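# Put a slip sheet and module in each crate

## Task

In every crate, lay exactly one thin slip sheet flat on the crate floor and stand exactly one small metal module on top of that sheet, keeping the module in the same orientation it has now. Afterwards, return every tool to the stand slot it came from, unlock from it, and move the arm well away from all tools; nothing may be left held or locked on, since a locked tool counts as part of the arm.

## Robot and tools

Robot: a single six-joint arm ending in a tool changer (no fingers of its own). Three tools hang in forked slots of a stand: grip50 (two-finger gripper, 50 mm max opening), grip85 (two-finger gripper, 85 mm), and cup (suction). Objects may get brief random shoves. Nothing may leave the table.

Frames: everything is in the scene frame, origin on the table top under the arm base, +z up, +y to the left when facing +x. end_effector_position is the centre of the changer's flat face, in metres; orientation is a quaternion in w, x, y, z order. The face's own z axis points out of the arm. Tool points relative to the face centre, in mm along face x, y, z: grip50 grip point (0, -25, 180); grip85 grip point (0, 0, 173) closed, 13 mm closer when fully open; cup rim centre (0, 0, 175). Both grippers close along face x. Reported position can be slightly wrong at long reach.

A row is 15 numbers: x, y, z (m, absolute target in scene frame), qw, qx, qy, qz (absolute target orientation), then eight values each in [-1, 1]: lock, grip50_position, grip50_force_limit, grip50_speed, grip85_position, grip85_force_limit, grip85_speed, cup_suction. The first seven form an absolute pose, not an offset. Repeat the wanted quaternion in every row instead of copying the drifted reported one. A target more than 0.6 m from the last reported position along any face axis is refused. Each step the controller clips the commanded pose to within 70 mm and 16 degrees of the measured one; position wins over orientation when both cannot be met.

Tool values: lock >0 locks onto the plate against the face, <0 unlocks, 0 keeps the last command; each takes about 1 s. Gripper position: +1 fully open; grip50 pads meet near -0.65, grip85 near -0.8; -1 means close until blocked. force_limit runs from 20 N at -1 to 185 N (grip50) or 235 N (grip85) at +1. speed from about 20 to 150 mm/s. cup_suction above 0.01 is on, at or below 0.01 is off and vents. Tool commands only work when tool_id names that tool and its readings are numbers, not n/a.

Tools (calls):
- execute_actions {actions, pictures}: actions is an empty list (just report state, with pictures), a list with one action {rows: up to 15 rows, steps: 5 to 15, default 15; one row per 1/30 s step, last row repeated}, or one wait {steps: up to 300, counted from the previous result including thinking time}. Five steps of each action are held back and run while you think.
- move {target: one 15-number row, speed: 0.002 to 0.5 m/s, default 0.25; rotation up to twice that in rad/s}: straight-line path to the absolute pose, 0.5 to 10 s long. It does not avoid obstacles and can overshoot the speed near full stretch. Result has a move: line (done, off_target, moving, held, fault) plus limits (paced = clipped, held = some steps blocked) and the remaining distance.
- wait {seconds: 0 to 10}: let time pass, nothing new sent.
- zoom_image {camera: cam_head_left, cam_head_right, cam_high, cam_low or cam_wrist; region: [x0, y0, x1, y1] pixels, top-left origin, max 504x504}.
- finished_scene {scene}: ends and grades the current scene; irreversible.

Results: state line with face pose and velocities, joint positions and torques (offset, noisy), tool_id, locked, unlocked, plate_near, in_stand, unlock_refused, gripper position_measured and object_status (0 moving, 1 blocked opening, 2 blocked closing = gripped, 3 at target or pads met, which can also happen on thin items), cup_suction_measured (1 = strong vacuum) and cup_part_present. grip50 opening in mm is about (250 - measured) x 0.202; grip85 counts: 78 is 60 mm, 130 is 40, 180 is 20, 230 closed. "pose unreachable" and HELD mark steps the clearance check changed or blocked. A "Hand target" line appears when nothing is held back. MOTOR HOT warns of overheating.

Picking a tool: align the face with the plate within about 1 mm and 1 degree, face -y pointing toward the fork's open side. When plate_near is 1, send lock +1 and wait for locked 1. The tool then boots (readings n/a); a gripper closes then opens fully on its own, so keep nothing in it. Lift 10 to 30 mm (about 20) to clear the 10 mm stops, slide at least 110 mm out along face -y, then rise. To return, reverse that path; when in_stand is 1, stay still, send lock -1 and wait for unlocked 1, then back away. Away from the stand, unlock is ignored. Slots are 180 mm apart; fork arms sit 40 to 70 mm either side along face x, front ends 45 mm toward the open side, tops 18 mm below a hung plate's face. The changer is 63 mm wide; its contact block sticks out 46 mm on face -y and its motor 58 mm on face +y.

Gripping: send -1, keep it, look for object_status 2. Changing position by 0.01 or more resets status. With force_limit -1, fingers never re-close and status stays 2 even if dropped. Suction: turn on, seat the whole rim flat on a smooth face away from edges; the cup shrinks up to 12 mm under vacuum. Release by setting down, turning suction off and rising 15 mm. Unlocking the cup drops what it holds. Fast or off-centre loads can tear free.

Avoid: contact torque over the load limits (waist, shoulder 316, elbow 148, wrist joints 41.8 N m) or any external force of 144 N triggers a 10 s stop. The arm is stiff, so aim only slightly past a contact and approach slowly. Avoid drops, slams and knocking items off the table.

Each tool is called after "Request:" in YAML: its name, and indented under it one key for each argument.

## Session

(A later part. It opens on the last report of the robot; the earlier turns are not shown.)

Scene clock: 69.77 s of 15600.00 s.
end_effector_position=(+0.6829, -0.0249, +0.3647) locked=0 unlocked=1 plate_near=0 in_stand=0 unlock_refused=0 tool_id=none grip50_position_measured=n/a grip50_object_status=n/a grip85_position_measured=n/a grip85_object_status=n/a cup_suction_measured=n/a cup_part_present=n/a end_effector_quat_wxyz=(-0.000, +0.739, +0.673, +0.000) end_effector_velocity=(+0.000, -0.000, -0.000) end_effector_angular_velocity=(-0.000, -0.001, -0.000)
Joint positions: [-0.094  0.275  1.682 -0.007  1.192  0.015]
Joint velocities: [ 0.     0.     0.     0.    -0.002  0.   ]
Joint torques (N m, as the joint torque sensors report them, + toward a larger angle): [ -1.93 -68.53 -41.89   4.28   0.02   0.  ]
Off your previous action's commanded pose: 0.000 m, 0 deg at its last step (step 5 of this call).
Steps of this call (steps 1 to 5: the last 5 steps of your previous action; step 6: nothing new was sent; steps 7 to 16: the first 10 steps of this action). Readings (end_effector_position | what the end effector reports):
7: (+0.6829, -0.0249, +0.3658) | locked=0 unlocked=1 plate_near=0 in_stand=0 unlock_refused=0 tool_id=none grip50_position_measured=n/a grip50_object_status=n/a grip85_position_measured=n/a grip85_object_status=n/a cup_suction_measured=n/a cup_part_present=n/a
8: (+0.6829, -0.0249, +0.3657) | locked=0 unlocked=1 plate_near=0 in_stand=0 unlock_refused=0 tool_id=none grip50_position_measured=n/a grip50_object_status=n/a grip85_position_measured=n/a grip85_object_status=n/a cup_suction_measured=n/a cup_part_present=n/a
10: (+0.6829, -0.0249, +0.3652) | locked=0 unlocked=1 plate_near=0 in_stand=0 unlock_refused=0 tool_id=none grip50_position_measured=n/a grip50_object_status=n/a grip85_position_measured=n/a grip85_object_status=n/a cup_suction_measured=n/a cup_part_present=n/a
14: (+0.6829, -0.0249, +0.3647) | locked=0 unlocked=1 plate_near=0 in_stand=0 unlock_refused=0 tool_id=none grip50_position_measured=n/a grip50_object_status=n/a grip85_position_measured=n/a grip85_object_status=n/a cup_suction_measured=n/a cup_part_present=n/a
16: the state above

Request:
execute_actions:
  actions:
    - {"rows": [[0.6829,-0.0249,0.3644,0,0.7394,0.6733,0,0,0,0,0,0,0,0,0],[0.6829,-0.0249,0.3641,0,0.7394,0.6733,0,0,0,0,0,0,0,0,0],[0.6829,-0.0249,0.3638,0,0.7394,0.6733,0,0,0,0,0,0,0,0,0],[0.6829,-0.0249,0.3636,0,0.7394,0.6733,0,0,0,0,0,0,0,0,0]], "steps": 15}
  pictures: true

Scene clock: 70.37 s of 15600.00 s.
end_effector_position=(+0.6829, -0.0249, +0.3636) locked=0 unlocked=1 plate_near=0 in_stand=1 unlock_refused=0 tool_id=none grip50_position_measured=n/a grip50_object_status=n/a grip85_position_measured=n/a grip85_object_status=n/a cup_suction_measured=n/a cup_part_present=n/a end_effector_quat_wxyz=(+0.000, +0.739, +0.673, -0.000) end_effector_velocity=(-0.000, +0.000, +0.001) end_effector_angular_velocity=(+0.000, -0.001, +0.000)
Joint positions: [-0.094  0.276  1.683 -0.008  1.19   0.015]
Joint velocities: [ 0.    -0.001  0.     0.     0.    -0.   ]
Joint torques (N m, as the joint torque sensors report them, + toward a larger angle): [ -2.61 -68.68 -41.63   4.32  -0.13  -0.09]
Off your previous action's commanded pose: 0.000 m, 0 deg at its last step (step 5 of this call).
Steps of this call (steps 1 to 5: the last 5 steps of your previous action; steps 6 to 8: nothing new was sent; steps 9 to 18: the first 10 steps of this action). Readings (end_effector_position | what the end effector reports):
9: (+0.6829, -0.0249, +0.3647) | locked=0 unlocked=1 plate_near=0 in_stand=0 unlock_refused=0 tool_id=none grip50_position_measured=n/a grip50_object_status=n/a grip85_position_measured=n/a grip85_object_status=n/a cup_suction_measured=n/a cup_part_present=n/a
10: (+0.6829, -0.0249, +0.3646) | locked=0 unlocked=1 plate_near=0 in_stand=0 unlock_refused=0 tool_id=none grip50_position_measured=n/a grip50_object_status=n/a grip85_position_measured=n/a grip85_object_status=n/a cup_suction_measured=n/a cup_part_present=n/a
12: (+0.6829, -0.0249, +0.3641) | locked=0 unlocked=1 plate_near=0 in_stand=1 unlock_refused=0 tool_id=none grip50_position_measured=n/a grip50_object_status=n/a grip85_position_measured=n/a grip85_object_status=n/a cup_suction_measured=n/a cup_part_present=n/a
16: (+0.6829, -0.0249, +0.3636) | locked=0 unlocked=1 plate_near=0 in_stand=1 unlock_refused=0 tool_id=none grip50_position_measured=n/a grip50_object_status=n/a grip85_position_measured=n/a grip85_object_status=n/a cup_suction_measured=n/a cup_part_present=n/a
18: the state above

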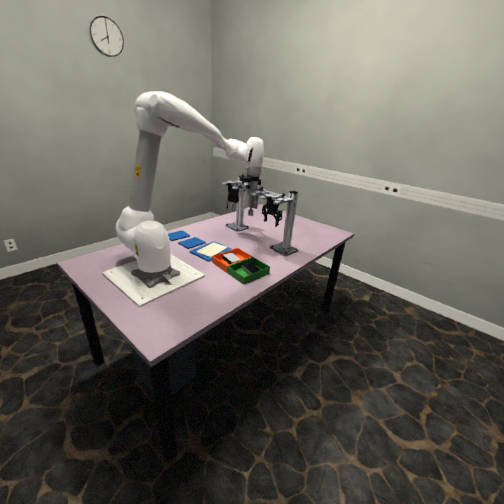

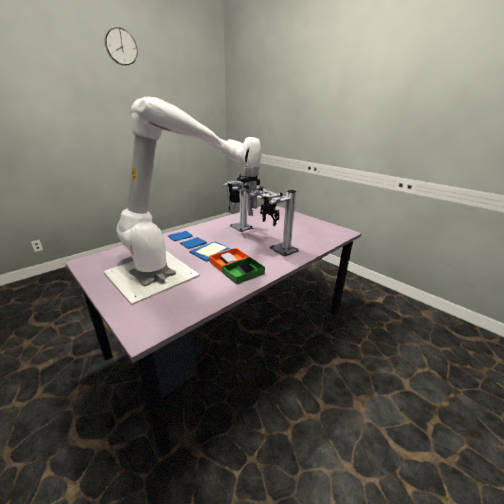

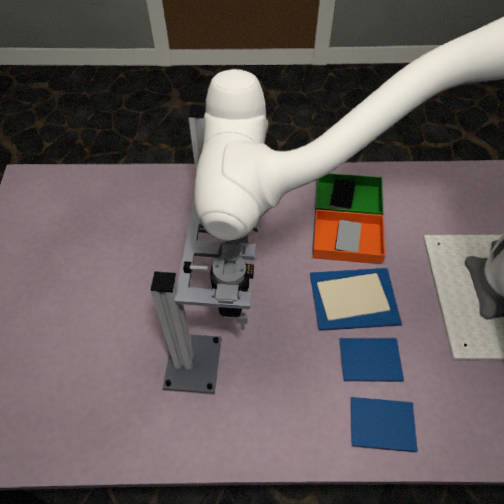

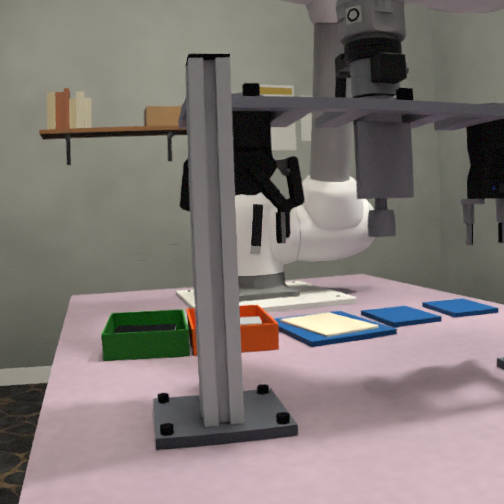

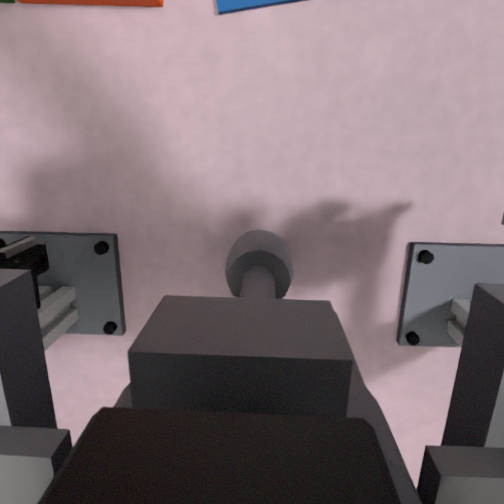

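Request:
execute_actions:
  actions:
    - {"rows": [[0.6829,-0.0249,0.3634,0,0.7394,0.6733,0,0,0,0,0,0,0,0,0],[0.6829,-0.0249,0.3632,0,0.7394,0.6733,0,0,0,0,0,0,0,0,0],[0.6829,-0.0249,0.363,0,0.7394,0.6733,0,0,0,0,0,0,0,0,0],[0.6829,-0.0249,0.3628,0,0.7394,0.6733,0,0,0,0,0,0,0,0,0]], "steps": 15}

Scene clock: 70.93 s of 15600.00 s.
end_effector_position=(+0.6829, -0.0249, +0.3628) locked=0 unlocked=1 plate_near=0 in_stand=1 unlock_refused=0 tool_id=none grip50_position_measured=n/a grip50_object_status=n/a grip85_position_measured=n/a grip85_object_status=n/a cup_suction_measured=n/a cup_part_present=n/a end_effector_quat_wxyz=(-0.000, +0.739, +0.673, +0.000) end_effector_velocity=(+0.000, -0.000, -0.001) end_effector_angular_velocity=(+0.000, +0.001, -0.000)
Joint positions: [-0.094  0.276  1.684 -0.008  1.188  0.015]
Joint velocities: [-0.     0.001  0.     0.    -0.     0.   ]
Joint torques (N m, as the joint torque sensors report them, + toward a larger angle): [ -3.03 -69.04 -41.68   4.35   0.     0.01]
Off your previous action's commanded pose: 0.000 m, 0 deg at its last step (step 5 of this call).
Steps of this call (steps 1 to 5: the last 5 steps of your previous action; steps 6 to 7: nothing new was sent; steps 8 to 17: the first 10 steps of this action). Readings (end_effector_position | what the end effector reports):
8: (+0.6829, -0.0249, +0.3636) | locked=0 unlocked=1 plate_near=0 in_stand=1 unlock_refused=0 tool_id=none grip50_position_measured=n/a grip50_object_status=n/a grip85_position_measured=n/a grip85_object_status=n/a cup_suction_measured=n/a cup_part_present=n/a
9: (+0.6829, -0.0249, +0.3635) | locked=0 unlocked=1 plate_near=0 in_stand=1 unlock_refused=0 tool_id=none grip50_position_measured=n/a grip50_object_status=n/a grip85_position_measured=n/a grip85_object_status=n/a cup_suction_measured=n/a cup_part_present=n/a
11: (+0.6829, -0.0249, +0.3632) | locked=0 unlocked=1 plate_near=0 in_stand=1 unlock_refused=0 tool_id=none grip50_position_measured=n/a grip50_object_status=n/a grip85_position_measured=n/a grip85_object_status=n/a cup_suction_measured=n/a cup_part_present=n/a
15: (+0.6829, -0.0249, +0.3628) | locked=0 unlocked=1 plate_near=0 in_stand=1 unlock_refused=0 tool_id=none grip50_position_measured=n/a grip50_object_status=n/a grip85_position_measured=n/a grip85_object_status=n/a cup_suction_measured=n/a cup_part_present=n/a
17: the state above

Request:
execute_actions:
  actions:
    - {"rows": [[0.6829,-0.0249,0.3626,0,0.7394,0.6733,0,0,0,0,0,0,0,0,0],[0.6829,-0.0249,0.3624,0,0.7394,0.6733,0,0,0,0,0,0,0,0,0],[0.6829,-0.0249,0.3622,0,0.7394,0.6733,0,0,0,0,0,0,0,0,0],[0.6829,-0.0249,0.362,0,0.7394,0.6733,0,0,0,0,0,0,0,0,0]], "steps": 15}

Scene clock: 71.47 s of 15600.00 s.
end_effector_position=(+0.6829, -0.0249, +0.3620) locked=0 unlocked=1 plate_near=0 in_stand=1 unlock_refused=0 tool_id=none grip50_position_measured=n/a grip50_object_status=n/a grip85_position_measured=n/a grip85_object_status=n/a cup_suction_measured=n/a cup_part_present=n/a end_effector_quat_wxyz=(-0.000, +0.739, +0.673, +0.000) end_effector_velocity=(-0.000, -0.000, +0.000) end_effector_angular_velocity=(-0.000, -0.001, -0.000)
Joint positions: [-0.094  0.277  1.685 -0.008  1.187  0.015]
Joint velocities: [-0.    -0.     0.    -0.    -0.001  0.   ]
Joint torques (N m, as the joint torque sensors report them, + toward a larger angle): [ -2.95 -68.67 -41.82   4.38  -0.05   0.03]
Off your previous action's commanded pose: 0.000 m, 0 deg at its last step (step 5 of this call).
Steps of this call (steps 1 to 5: the last 5 steps of your previous action; step 6: nothing new was sent; steps 7 to 16: the first 10 steps of this action). Readings (end_effector_position | what the end effector reports):
7: (+0.6829, -0.0249, +0.3628) | locked=0 unlocked=1 plate_near=0 in_stand=1 unlock_refused=0 tool_id=none grip50_position_measured=n/a grip50_object_status=n/a grip85_position_measured=n/a grip85_object_status=n/a cup_suction_measured=n/a cup_part_present=n/a
8: (+0.6829, -0.0249, +0.3627) | locked=0 unlocked=1 plate_near=0 in_stand=1 unlock_refused=0 tool_id=none grip50_position_measured=n/a grip50_object_status=n/a grip85_position_measured=n/a grip85_object_status=n/a cup_suction_measured=n/a cup_part_present=n/a
10: (+0.6829, -0.0249, +0.3624) | locked=0 unlocked=1 plate_near=0 in_stand=1 unlock_refused=0 tool_id=none grip50_position_measured=n/a grip50_object_status=n/a grip85_position_measured=n/a grip85_object_status=n/a cup_suction_measured=n/a cup_part_present=n/a
14: (+0.6829, -0.0249, +0.3620) | locked=0 unlocked=1 plate_near=0 in_stand=1 unlock_refused=0 tool_id=none grip50_position_measured=n/a grip50_object_status=n/a grip85_position_measured=n/a grip85_object_status=n/a cup_suction_measured=n/a cup_part_present=n/a
16: the state above

Request:
execute_actions:
  actions:
    - {"rows": [[0.6829,-0.0249,0.3618,0,0.7394,0.6733,0,0,0,0,0,0,0,0,0],[0.6829,-0.0249,0.3616,0,0.7394,0.6733,0,0,0,0,0,0,0,0,0],[0.6829,-0.0249,0.3614,0,0.7394,0.6733,0,0,0,0,0,0,0,0,0],[0.6829,-0.0249,0.3612,0,0.7394,0.6733,0,0,0,0,0,0,0,0,0]], "steps": 15}

Scene clock: 72.00 s of 15600.00 s.
end_effector_position=(+0.6829, -0.0249, +0.3612) locked=0 unlocked=1 plate_near=0 in_stand=1 unlock_refused=0 tool_id=none grip50_position_measured=n/a grip50_object_status=n/a grip85_position_measured=n/a grip85_object_status=n/a cup_suction_measured=n/a cup_part_present=n/a end_effector_quat_wxyz=(+0.000, +0.739, +0.673, -0.000) end_effector_velocity=(-0.000, +0.000, +0.000) end_effector_angular_velocity=(-0.000, -0.001, -0.000)
Joint positions: [-0.094  0.277  1.686 -0.008  1.186  0.015]
Joint velocities: [ 0.    -0.001  0.     0.    -0.     0.   ]
Joint torques (N m, as the joint torque sensors report them, + toward a larger angle): [ -2.78 -69.23 -41.82   4.35  -0.03  -0.08]
Off your previous action's commanded pose: 0.000 m, 0 deg at its last step (step 5 of this call).
Steps of this call (steps 1 to 5: the last 5 steps of your previous action; step 6: nothing new was sent; steps 7 to 16: the first 10 steps of this action). Readings (end_effector_position | what the end effector reports):
7: (+0.6829, -0.0249, +0.3620) | locked=0 unlocked=1 plate_near=0 in_stand=1 unlock_refused=0 tool_id=none grip50_position_measured=n/a grip50_object_status=n/a grip85_position_measured=n/a grip85_object_status=n/a cup_suction_measured=n/a cup_part_present=n/a
8: (+0.6829, -0.0249, +0.3619) | locked=0 unlocked=1 plate_near=0 in_stand=1 unlock_refused=0 tool_id=none grip50_position_measured=n/a grip50_object_status=n/a grip85_position_measured=n/a grip85_object_status=n/a cup_suction_measured=n/a cup_part_present=n/a
10: (+0.6829, -0.0249, +0.3616) | locked=0 unlocked=1 plate_near=0 in_stand=1 unlock_refused=0 tool_id=none grip50_position_measured=n/a grip50_object_status=n/a grip85_position_measured=n/a grip85_object_status=n/a cup_suction_measured=n/a cup_part_present=n/a
14: (+0.6829, -0.0249, +0.3612) | locked=0 unlocked=1 plate_near=0 in_stand=1 unlock_refused=0 tool_id=none grip50_position_measured=n/a grip50_object_status=n/a grip85_position_measured=n/a grip85_object_status=n/a cup_suction_measured=n/a cup_part_present=n/a
16: the state above

Request:
execute_actions:
  actions:
    - {"rows": [[0.6829,-0.0249,0.361,0,0.7394,0.6733,0,0,0,0,0,0,0,0,0],[0.6829,-0.0249,0.3608,0,0.7394,0.6733,0,0,0,0,0,0,0,0,0],[0.6829,-0.0249,0.3606,0,0.7394,0.6733,0,0,0,0,0,0,0,0,0],[0.6829,-0.0249,0.3604,0,0.7394,0.6733,0,0,0,0,0,0,0,0,0]], "steps": 15}

Scene clock: 72.53 s of 15600.00 s.
end_effector_position=(+0.6829, -0.0249, +0.3604) locked=0 unlocked=1 plate_near=1 in_stand=1 unlock_refused=0 tool_id=none grip50_position_measured=n/a grip50_object_status=n/a grip85_position_measured=n/a grip85_object_status=n/a cup_suction_measured=n/a cup_part_present=n/a end_effector_quat_wxyz=(-0.000, +0.739, +0.673, +0.000) end_effector_velocity=(+0.000, -0.000, -0.001) end_effector_angular_velocity=(-0.000, -0.000, -0.000)
Joint positions: [-0.094  0.278  1.686 -0.008  1.184  0.015]
Joint velocities: [-0.     0.001  0.    -0.    -0.001  0.   ]
Joint torques (N m, as the joint torque sensors report them, + toward a larger angle): [ -3.09 -69.62 -41.62   4.26   0.05  -0.05]
Off your previous action's commanded pose: 0.000 m, 0 deg at its last step (step 5 of this call).
Steps of this call (steps 1 to 5: the last 5 steps of your previous action; step 6: nothing new was sent; steps 7 to 16: the first 10 steps of this action). Readings (end_effector_position | what the end effector reports):
7: (+0.6829, -0.0249, +0.3612) | locked=0 unlocked=1 plate_near=0 in_stand=1 unlock_refused=0 tool_id=none grip50_position_measured=n/a grip50_object_status=n/a grip85_position_measured=n/a grip85_object_status=n/a cup_suction_measured=n/a cup_part_present=n/a
8: (+0.6829, -0.0249, +0.3611) | locked=0 unlocked=1 plate_near=1 in_stand=1 unlock_refused=0 tool_id=none grip50_position_measured=n/a grip50_object_status=n/a grip85_position_measured=n/a grip85_object_status=n/a cup_suction_measured=n/a cup_part_present=n/a
10: (+0.6829, -0.0249, +0.3608) | locked=0 unlocked=1 plate_near=1 in_stand=1 unlock_refused=0 tool_id=none grip50_position_measured=n/a grip50_object_status=n/a grip85_position_measured=n/a grip85_object_status=n/a cup_suction_measured=n/a cup_part_present=n/a
14: (+0.6829, -0.0249, +0.3604) | locked=0 unlocked=1 plate_near=1 in_stand=1 unlock_refused=0 tool_id=none grip50_position_measured=n/a grip50_object_status=n/a grip85_position_measured=n/a grip85_object_status=n/a cup_suction_measured=n/a cup_part_present=n/a
16: the state above

plate_near = 1. Lock.

Request:
move:
  target: [0.6829, -0.0249, 0.3604, 0, 0.7394, 0.6733, 0, 1, 0, 0, 0, 0, 0, 0, 0]
  speed: 0.01

Request:
wait:
  seconds: 0.7

Scene clock: 73.47 s of 15600.00 s.
end_effector_position=(+0.6829, -0.0249, +0.3603) locked=0 unlocked=0 plate_near=1 in_stand=1 unlock_refused=0 tool_id=none grip50_position_measured=n/a grip50_object_status=n/a grip85_position_measured=n/a grip85_object_status=n/a cup_suction_measured=n/a cup_part_present=n/a end_effector_quat_wxyz=(-0.000, +0.739, +0.673, -0.000) end_effector_velocity=(-0.000, +0.000, -0.001) end_effector_angular_velocity=(-0.000, +0.001, +0.000)
Joint positions: [-0.094  0.278  1.686 -0.008  1.184  0.015]
Joint velocities: [ 0.     0.001  0.001 -0.    -0.001 -0.   ]
Joint torques (N m, as the joint torque sensors report them, + toward a larger angle): [ -3.16 -73.67 -45.21   4.34  -0.21  -0.02]
Hand target: +0.683, -0.025, +0.360; +0.000, +0.739, +0.673, +0.000
Off your previous action's commanded pose: 0.000 m, 0 deg at its last step (step 5 of this call).
Off the commanded pose: 0.000 m, 0 deg.
Kept back: nothing.
move: done

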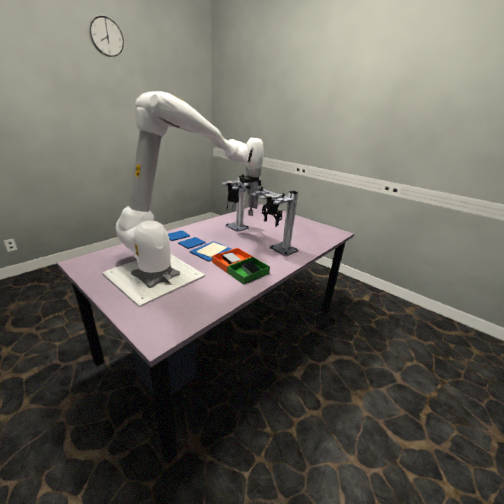

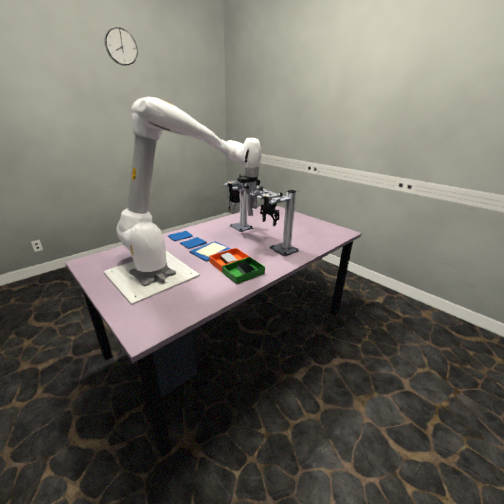

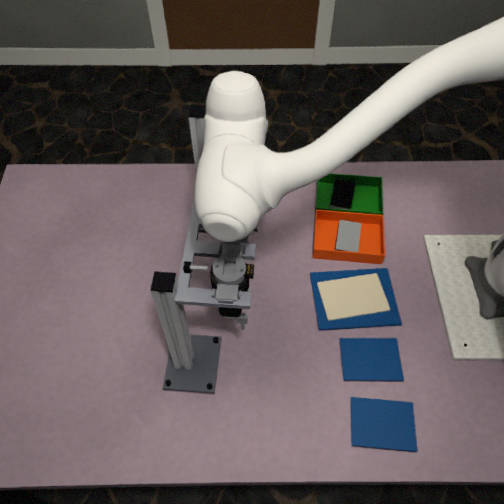

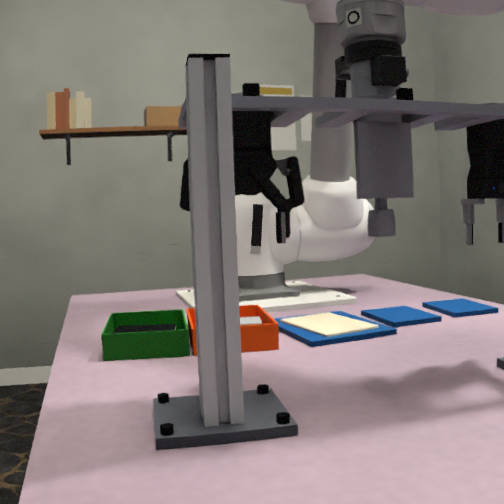

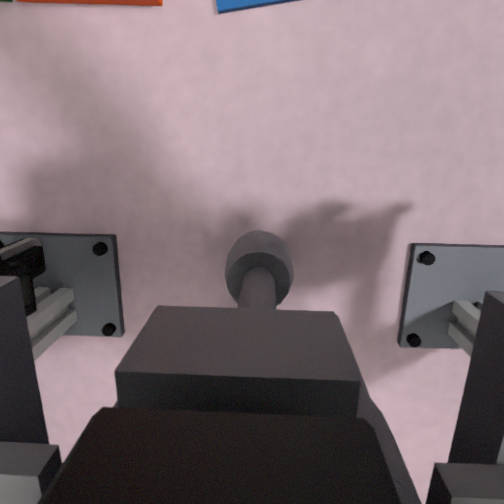

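Scene clock: 74.17 s of 15600.00 s.
end_effector_position=(+0.6829, -0.0249, +0.3604) locked=1 unlocked=0 plate_near=1 in_stand=1 unlock_refused=0 tool_id=cup grip50_position_measured=n/a grip50_object_status=n/a grip85_position_measured=n/a grip85_object_status=n/a cup_suction_measured=n/a cup_part_present=n/a end_effector_quat_wxyz=(-0.000, +0.739, +0.673, -0.000) end_effector_velocity=(+0.000, +0.000, -0.000) end_effector_angular_velocity=(-0.000, +0.000, +0.001)
Joint positions: [-0.094  0.278  1.686 -0.008  1.184  0.015]
Joint velocities: [ 0.     0.001 -0.    -0.     0.    -0.001]
Joint torques (N m, as the joint torque sensors report them, + toward a larger angle): [ -3.16 -74.14 -45.98   4.27   0.05  -0.07]
Hand target: +0.683, -0.025, +0.360; +0.000, +0.739, +0.673, +0.000
Off the commanded pose: 0.000 m, 0 deg.
Kept back: nothing.
Steps of this call (steps 1 to 21: nothing new was sent). Readings (end_effector_position | what the end effector reports):
1: (+0.6829, -0.0249, +0.3603) | locked=0 unlocked=0 plate_near=1 in_stand=1 unlock_refused=0 tool_id=none grip50_position_measured=n/a grip50_object_status=n/a grip85_position_measured=n/a grip85_object_status=n/a cup_suction_measured=n/a cup_part_present=n/a
2: (+0.6829, -0.0249, +0.3603) | locked=0 unlocked=0 plate_near=1 in_stand=1 unlock_refused=0 tool_id=none grip50_position_measured=n/a grip50_object_status=n/a grip85_position_measured=n/a grip85_object_status=n/a cup_suction_measured=n/a cup_part_present=n/a
4: (+0.6829, -0.0249, +0.3603) | locked=1 unlocked=0 plate_near=1 in_stand=1 unlock_refused=0 tool_id=cup grip50_position_measured=n/a grip50_object_status=n/a grip85_position_measured=n/a grip85_object_status=n/a cup_suction_measured=n/a cup_part_present=n/a
8: (+0.6829, -0.0249, +0.3603) | locked=1 unlocked=0 plate_near=1 in_stand=1 unlock_refused=0 tool_id=cup grip50_position_measured=n/a grip50_object_status=n/a grip85_position_measured=n/a grip85_object_status=n/a cup_suction_measured=n/a cup_part_present=n/a
21: the state above

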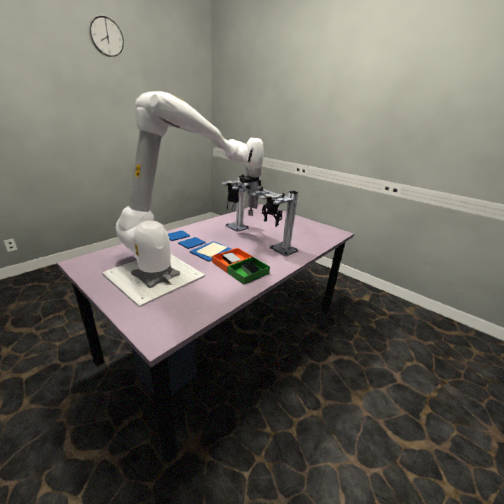

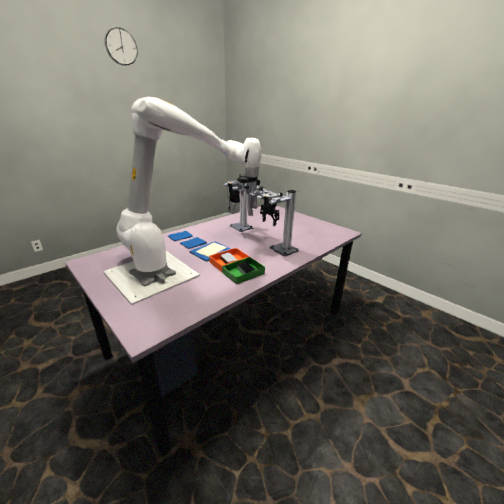

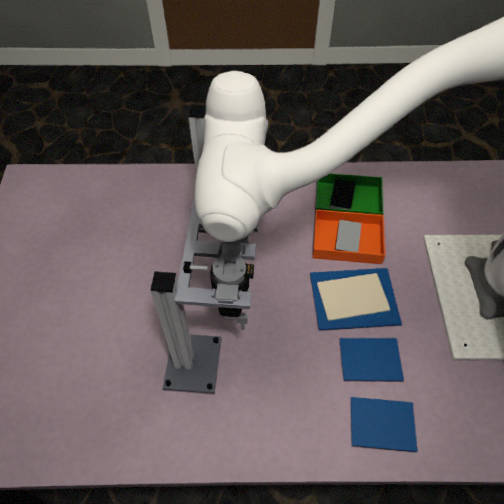

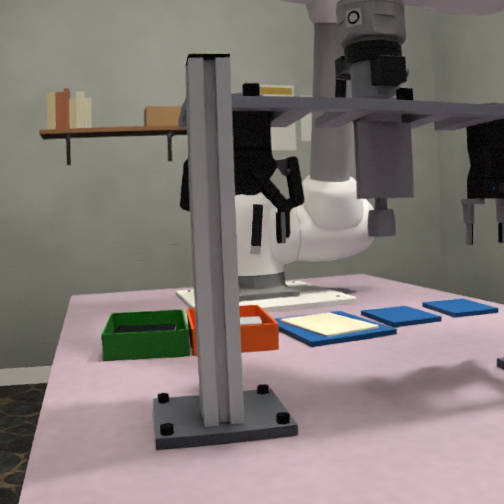

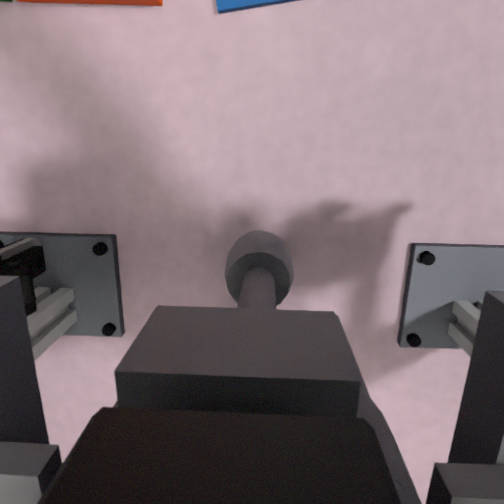

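Request:
move:
  target: [0.6829, -0.0249, 0.3804, 0, 0.7394, 0.6733, 0, 0, 0, 0, 0, 0, 0, 0, 0]
  speed: 0.05

Request:
move:
  target: [0.5584, -0.0133, 0.3804, 0, 0.7394, 0.6733, 0, 0, 0, 0, 0, 0, 0, 0, 0]
  speed: 0.12

Scene clock: 75.23 s of 15600.00 s.
end_effector_position=(+0.6829, -0.0249, +0.3804) locked=1 unlocked=0 plate_near=1 in_stand=0 unlock_refused=0 tool_id=cup grip50_position_measured=n/a grip50_object_status=n/a grip85_position_measured=n/a grip85_object_status=n/a cup_suction_measured=0.00 cup_part_present=0 end_effector_quat_wxyz=(+0.000, +0.739, +0.673, -0.000) end_effector_velocity=(-0.000, +0.000, +0.001) end_effector_angular_velocity=(-0.000, -0.001, +0.000)
Joint positions: [-0.094  0.266  1.663 -0.008  1.219  0.015]
Joint velocities: [ 0.    -0.001 -0.001 -0.     0.001 -0.   ]
Joint torques (N m, as the joint torque sensors report them, + toward a larger angle): [ -2.94 -73.57 -46.09   4.38  -0.22  -0.04]
Hand target: +0.683, -0.025, +0.380; +0.000, +0.739, +0.673, -0.000
Off the commanded pose: 0.000 m, 0 deg.
Kept back: nothing.
move: done

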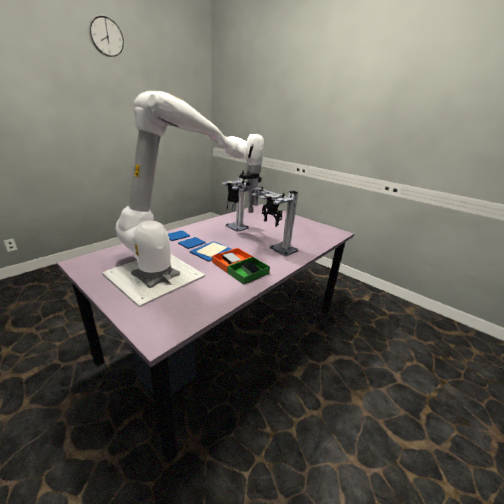

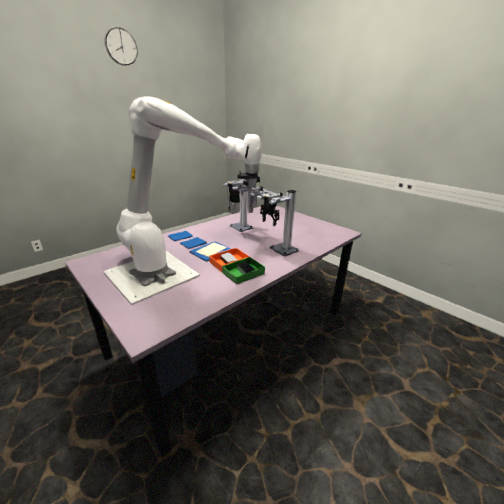

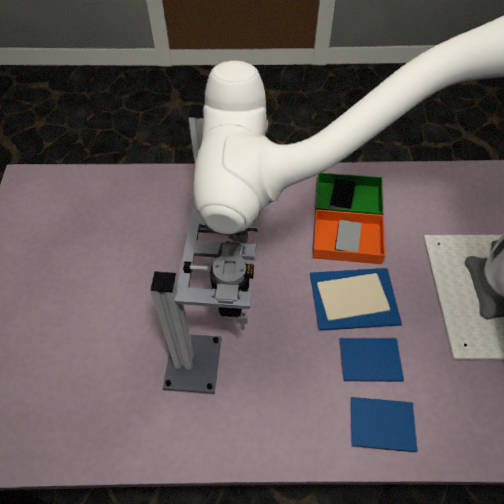

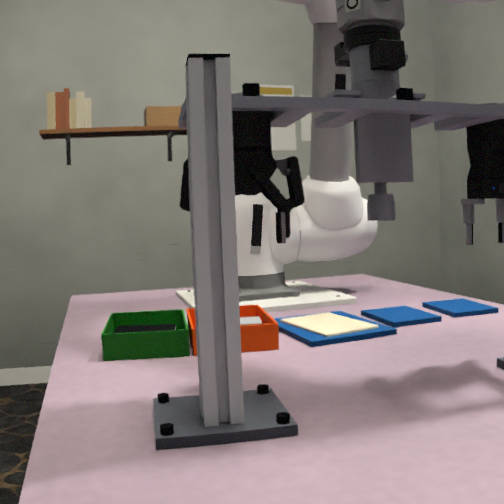

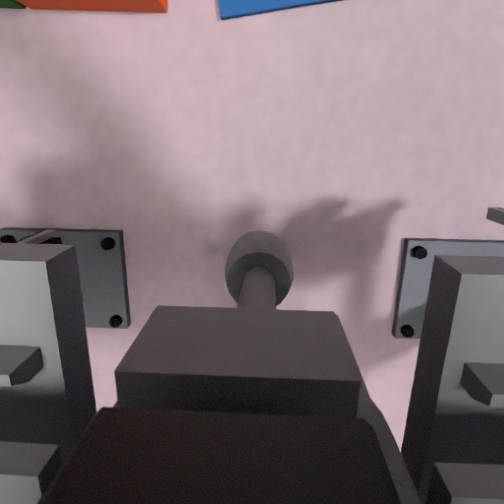

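Scene clock: 76.63 s of 15600.00 s.
end_effector_position=(+0.5585, -0.0132, +0.3806) locked=1 unlocked=0 plate_near=1 in_stand=0 unlock_refused=0 tool_id=cup grip50_position_measured=n/a grip50_object_status=n/a grip85_position_measured=n/a grip85_object_status=n/a cup_suction_measured=0.00 cup_part_present=0 end_effector_quat_wxyz=(-0.000, +0.739, +0.673, +0.000) end_effector_velocity=(-0.000, +0.000, -0.000) end_effector_angular_velocity=(+0.000, +0.000, -0.000)
Joint positions: [-0.091  0.074  1.892 -0.007  1.182  0.018]
Joint velocities: [-0.    -0.     0.001 -0.    -0.     0.   ]
Joint torques (N m, as the joint torque sensors report them, + toward a larger angle): [ -3.22 -51.34 -45.77   4.37  -0.12  -0.09]
Hand target: +0.558, -0.013, +0.381; -0.000, +0.739, +0.673, +0.000
Off the commanded pose: 0.000 m, 0 deg.
Kept back: nothing.
move: done

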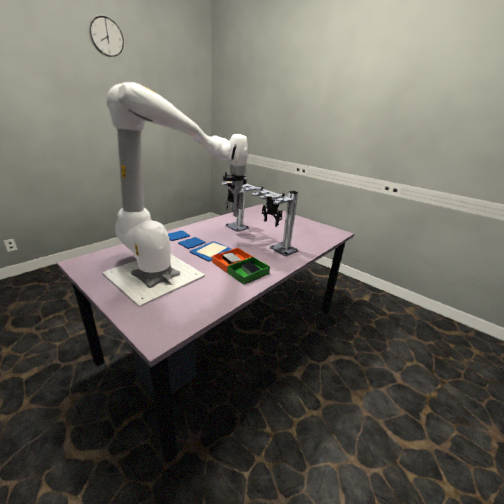

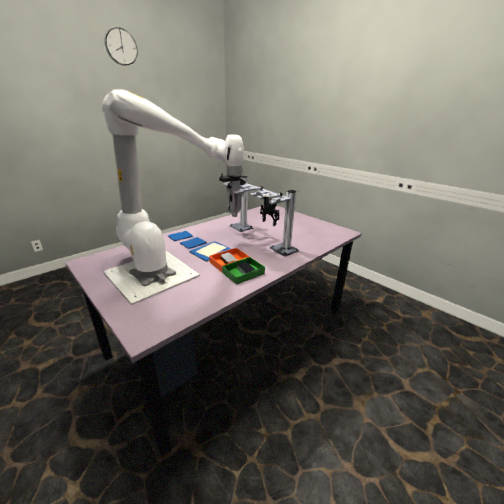

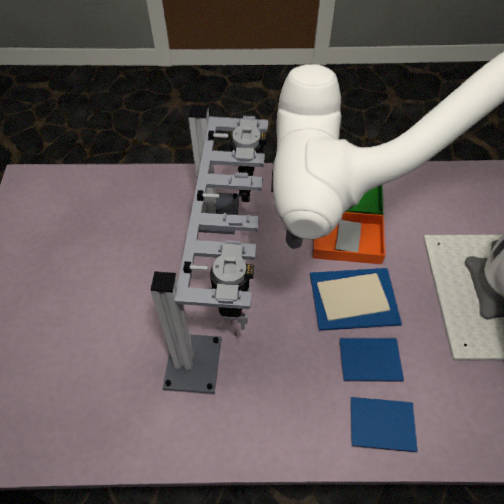

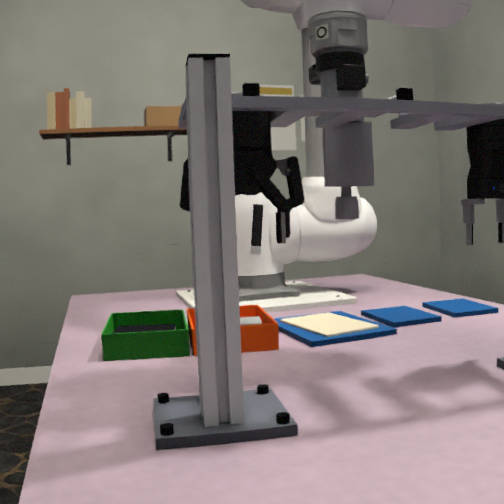

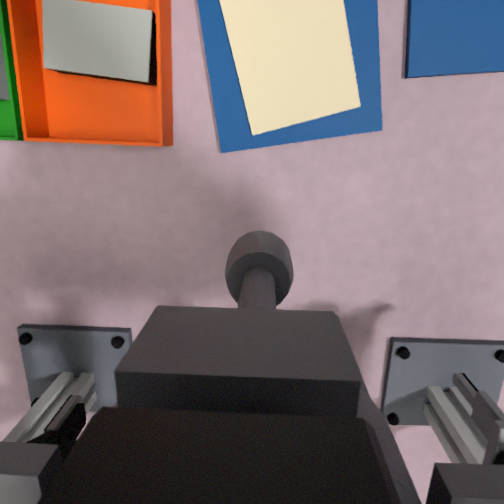

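Request:
move:
  target: [0.383, -0.157, 0.36, 0, 0.7394, 0.6733, 0, 0, 0, 0, 0, 0, 0, 0, 0]
  speed: 0.3

Scene clock: 79.30 s of 15600.00 s.
end_effector_position=(+0.3827, -0.1570, +0.3602) locked=1 unlocked=0 plate_near=1 in_stand=0 unlock_refused=0 tool_id=cup grip50_position_measured=n/a grip50_object_status=n/a grip85_position_measured=n/a grip85_object_status=n/a cup_suction_measured=0.00 cup_part_present=0 end_effector_quat_wxyz=(-0.000, +0.739, +0.673, -0.000) end_effector_velocity=(-0.001, -0.000, +0.000) end_effector_angular_velocity=(+0.001, +0.000, -0.000)
Joint positions: [-0.474 -0.155  2.146 -0.01   1.156 -0.364]
Joint velocities: [-0.002 -0.001  0.     0.     0.001 -0.002]
Joint torques (N m, as the joint torque sensors report them, + toward a larger angle): [ -4.04 -26.51 -45.44   4.25  -0.02  -0.05]
Hand target: +0.383, -0.157, +0.360; -0.000, +0.739, +0.673, -0.000
Off the commanded pose: 0.000 m, 0 deg.
Kept back: nothing.
move: done

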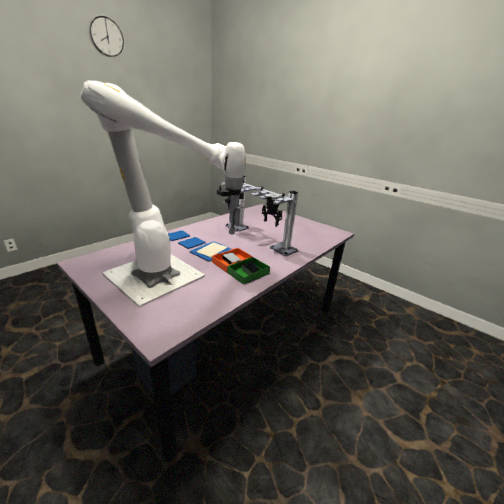

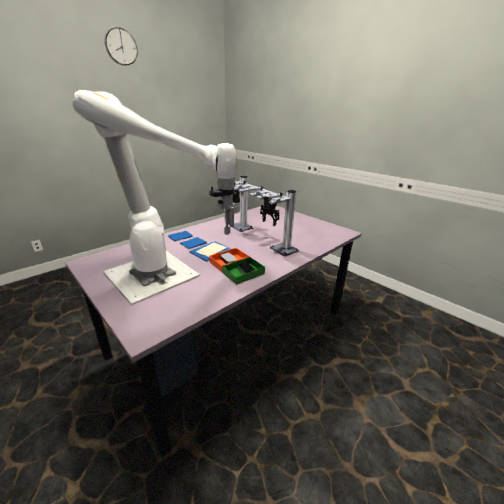

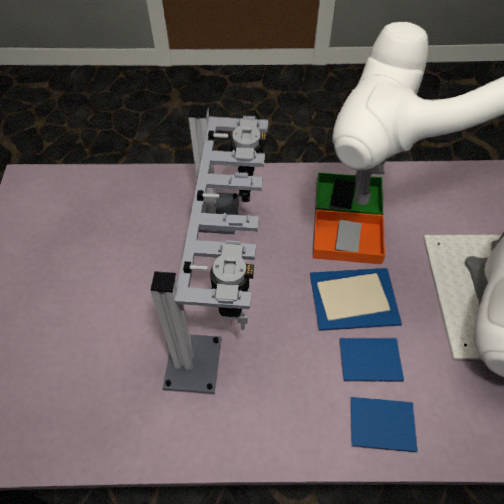

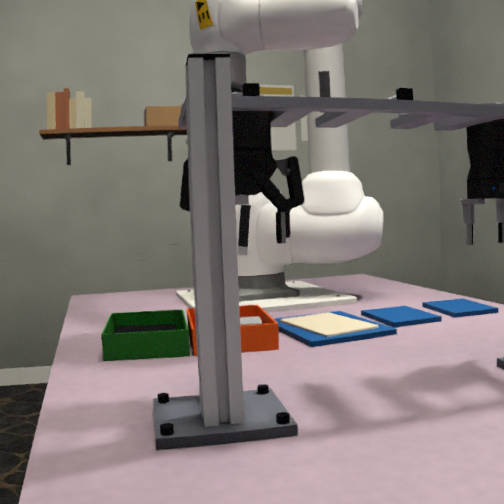

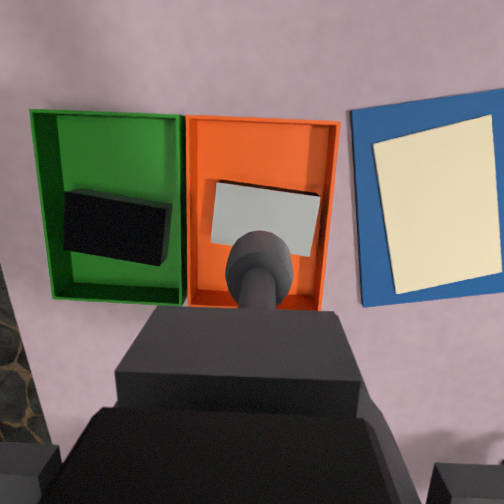

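Request:
zoom_image:
  camera: "cam_wrist"
  region: [20, 90, 360, 320]

Request:
zoom_image:
  camera: "cam_wrist"
  region: [340, 80, 504, 320]

Request:
zoom_image:
  camera: "cam_low"
  region: [90, 290, 410, 370]

Region (20, 90, 360, 320) of cam_wrist's 504x504 image, scaled by 1.482, with more detail than that image has; it fills the top 341 rows of this view, and the rest is white.

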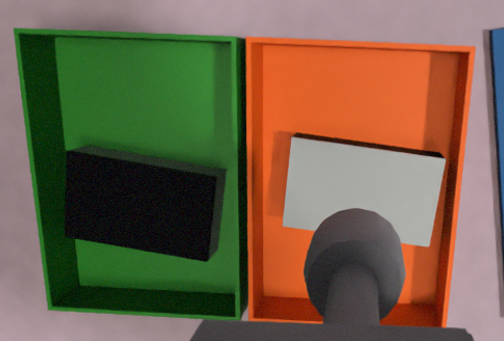

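Region (340, 80, 504, 320) of cam_wrist's 504x504 image, scaled by 2.100, with more detail than that image has; it fills the left 344 columns of this view, and the rest is white.

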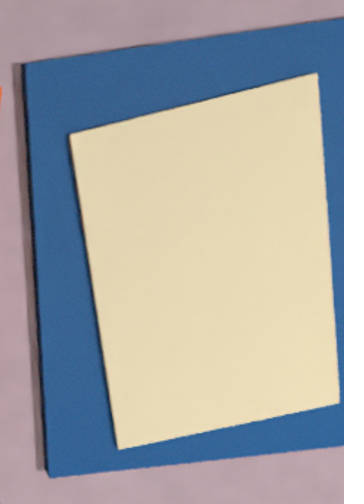

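Region (90, 290, 410, 370) of cam_low's 504x504 image, scaled by 1.575, with more detail than that image has; it fills the top 126 rows of this view, and the rest is white.

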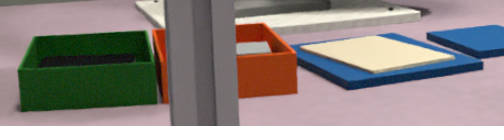

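Request:
move:
  target: [0.386, -0.1565, 0.26, 0, 0.7394, 0.6733, 0, 0, 0, 0, 0, 0, 0, 0, 0]
  speed: 0.15

Scene clock: 81.07 s of 15600.00 s.
end_effector_position=(+0.3859, -0.1564, +0.2600) locked=1 unlocked=0 plate_near=1 in_stand=0 unlock_refused=0 tool_id=cup grip50_position_measured=n/a grip50_object_status=n/a grip85_position_measured=n/a grip85_object_status=n/a cup_suction_measured=0.00 cup_part_present=0 end_effector_quat_wxyz=(-0.000, +0.739, +0.673, +0.000) end_effector_velocity=(-0.000, +0.000, -0.001) end_effector_angular_velocity=(+0.000, +0.001, +0.000)
Joint positions: [-0.471 -0.05   2.262 -0.011  0.933 -0.359]
Joint velocities: [ 0.     0.001  0.001 -0.    -0.001 -0.   ]
Joint torques (N m, as the joint torque sensors report them, + toward a larger angle): [ -3.17 -31.78 -39.09   3.82  -0.37  -0.02]
Hand target: +0.386, -0.156, +0.260; -0.000, +0.739, +0.673, +0.000
Off the commanded pose: 0.000 m, 0 deg.
Kept back: nothing.
move: done

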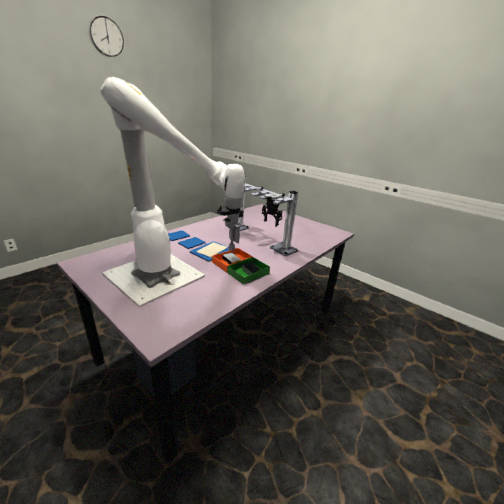

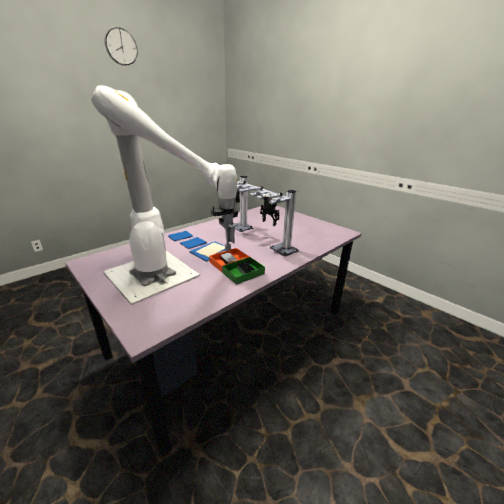

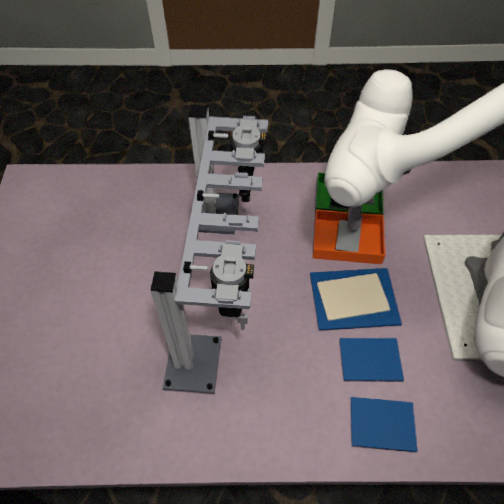

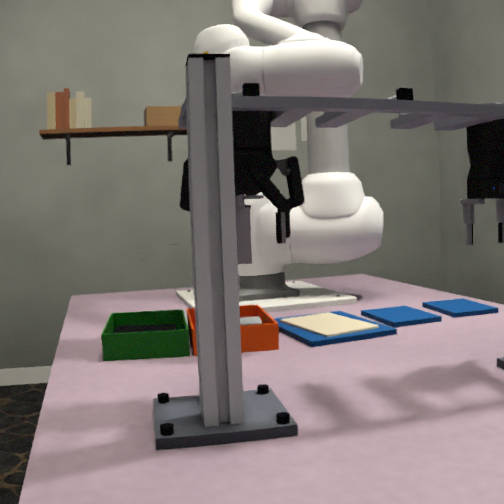

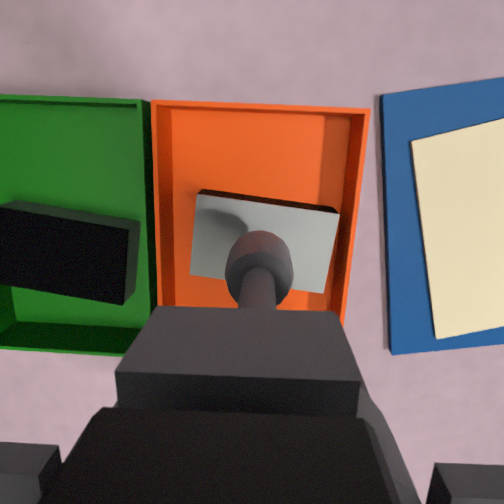

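Request:
move:
  target: [0.389, -0.156, 0.216, 0, 0.7394, 0.6733, 0, 0, 0, 0, 0, 0, 0, 0, 1]
  speed: 0.06

Scene clock: 82.57 s of 15600.00 s.
end_effector_position=(+0.3890, -0.1560, +0.2160) locked=1 unlocked=0 plate_near=1 in_stand=0 unlock_refused=0 tool_id=cup grip50_position_measured=n/a grip50_object_status=n/a grip85_position_measured=n/a grip85_object_status=n/a cup_suction_measured=0.00 cup_part_present=0 end_effector_quat_wxyz=(-0.000, +0.739, +0.673, +0.000) end_effector_velocity=(+0.000, -0.000, -0.001) end_effector_angular_velocity=(-0.000, -0.000, +0.000)
Joint positions: [-0.468  0.014  2.302 -0.012  0.829 -0.354]
Joint velocities: [-0.     0.001  0.001  0.    -0.001 -0.   ]
Joint torques (N m, as the joint torque sensors report them, + toward a larger angle): [ -3.48 -35.96 -37.04   3.4   -0.25  -0.03]
Hand target: +0.389, -0.156, +0.216; -0.000, +0.739, +0.673, +0.000
Off the commanded pose: 0.000 m, 0 deg.
Kept back: nothing.
move: done

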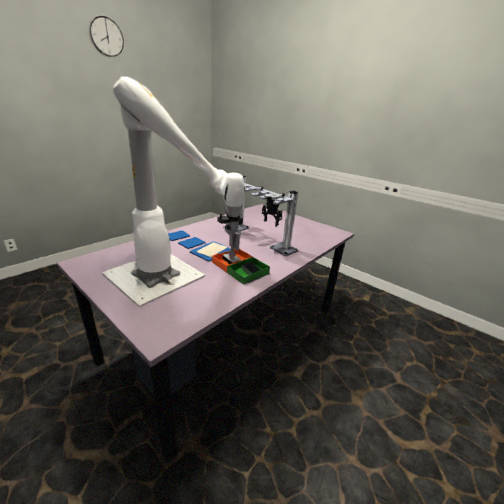

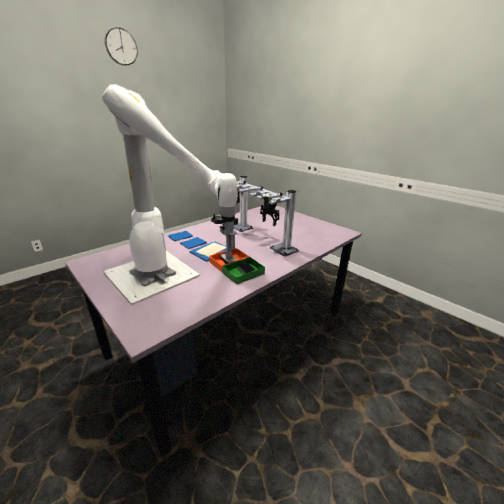

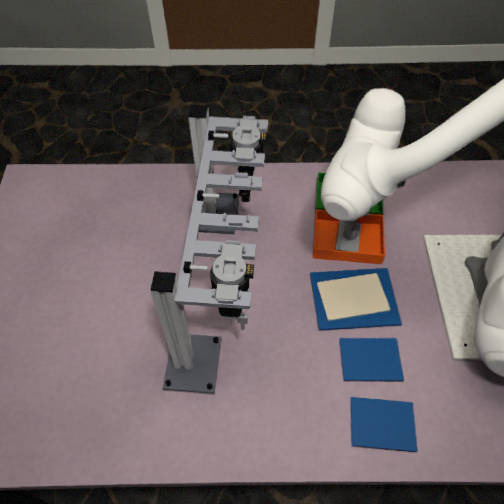

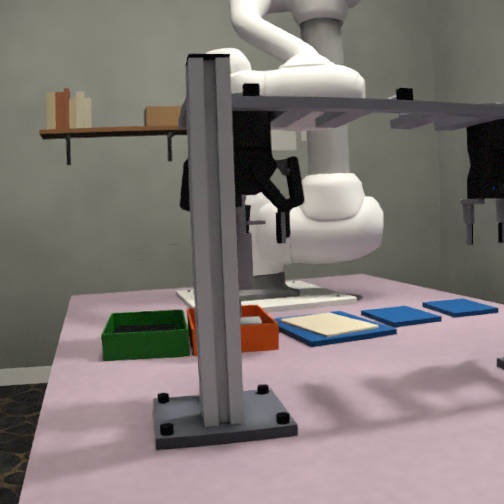

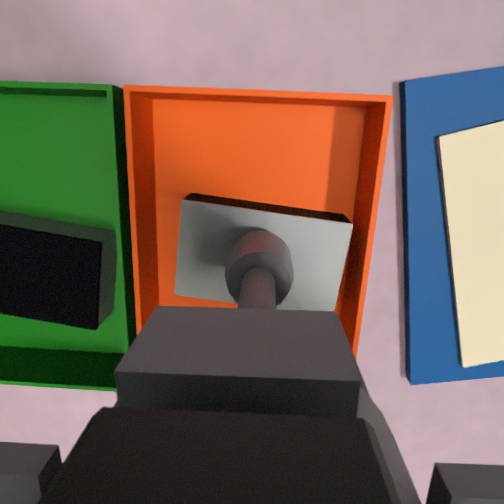

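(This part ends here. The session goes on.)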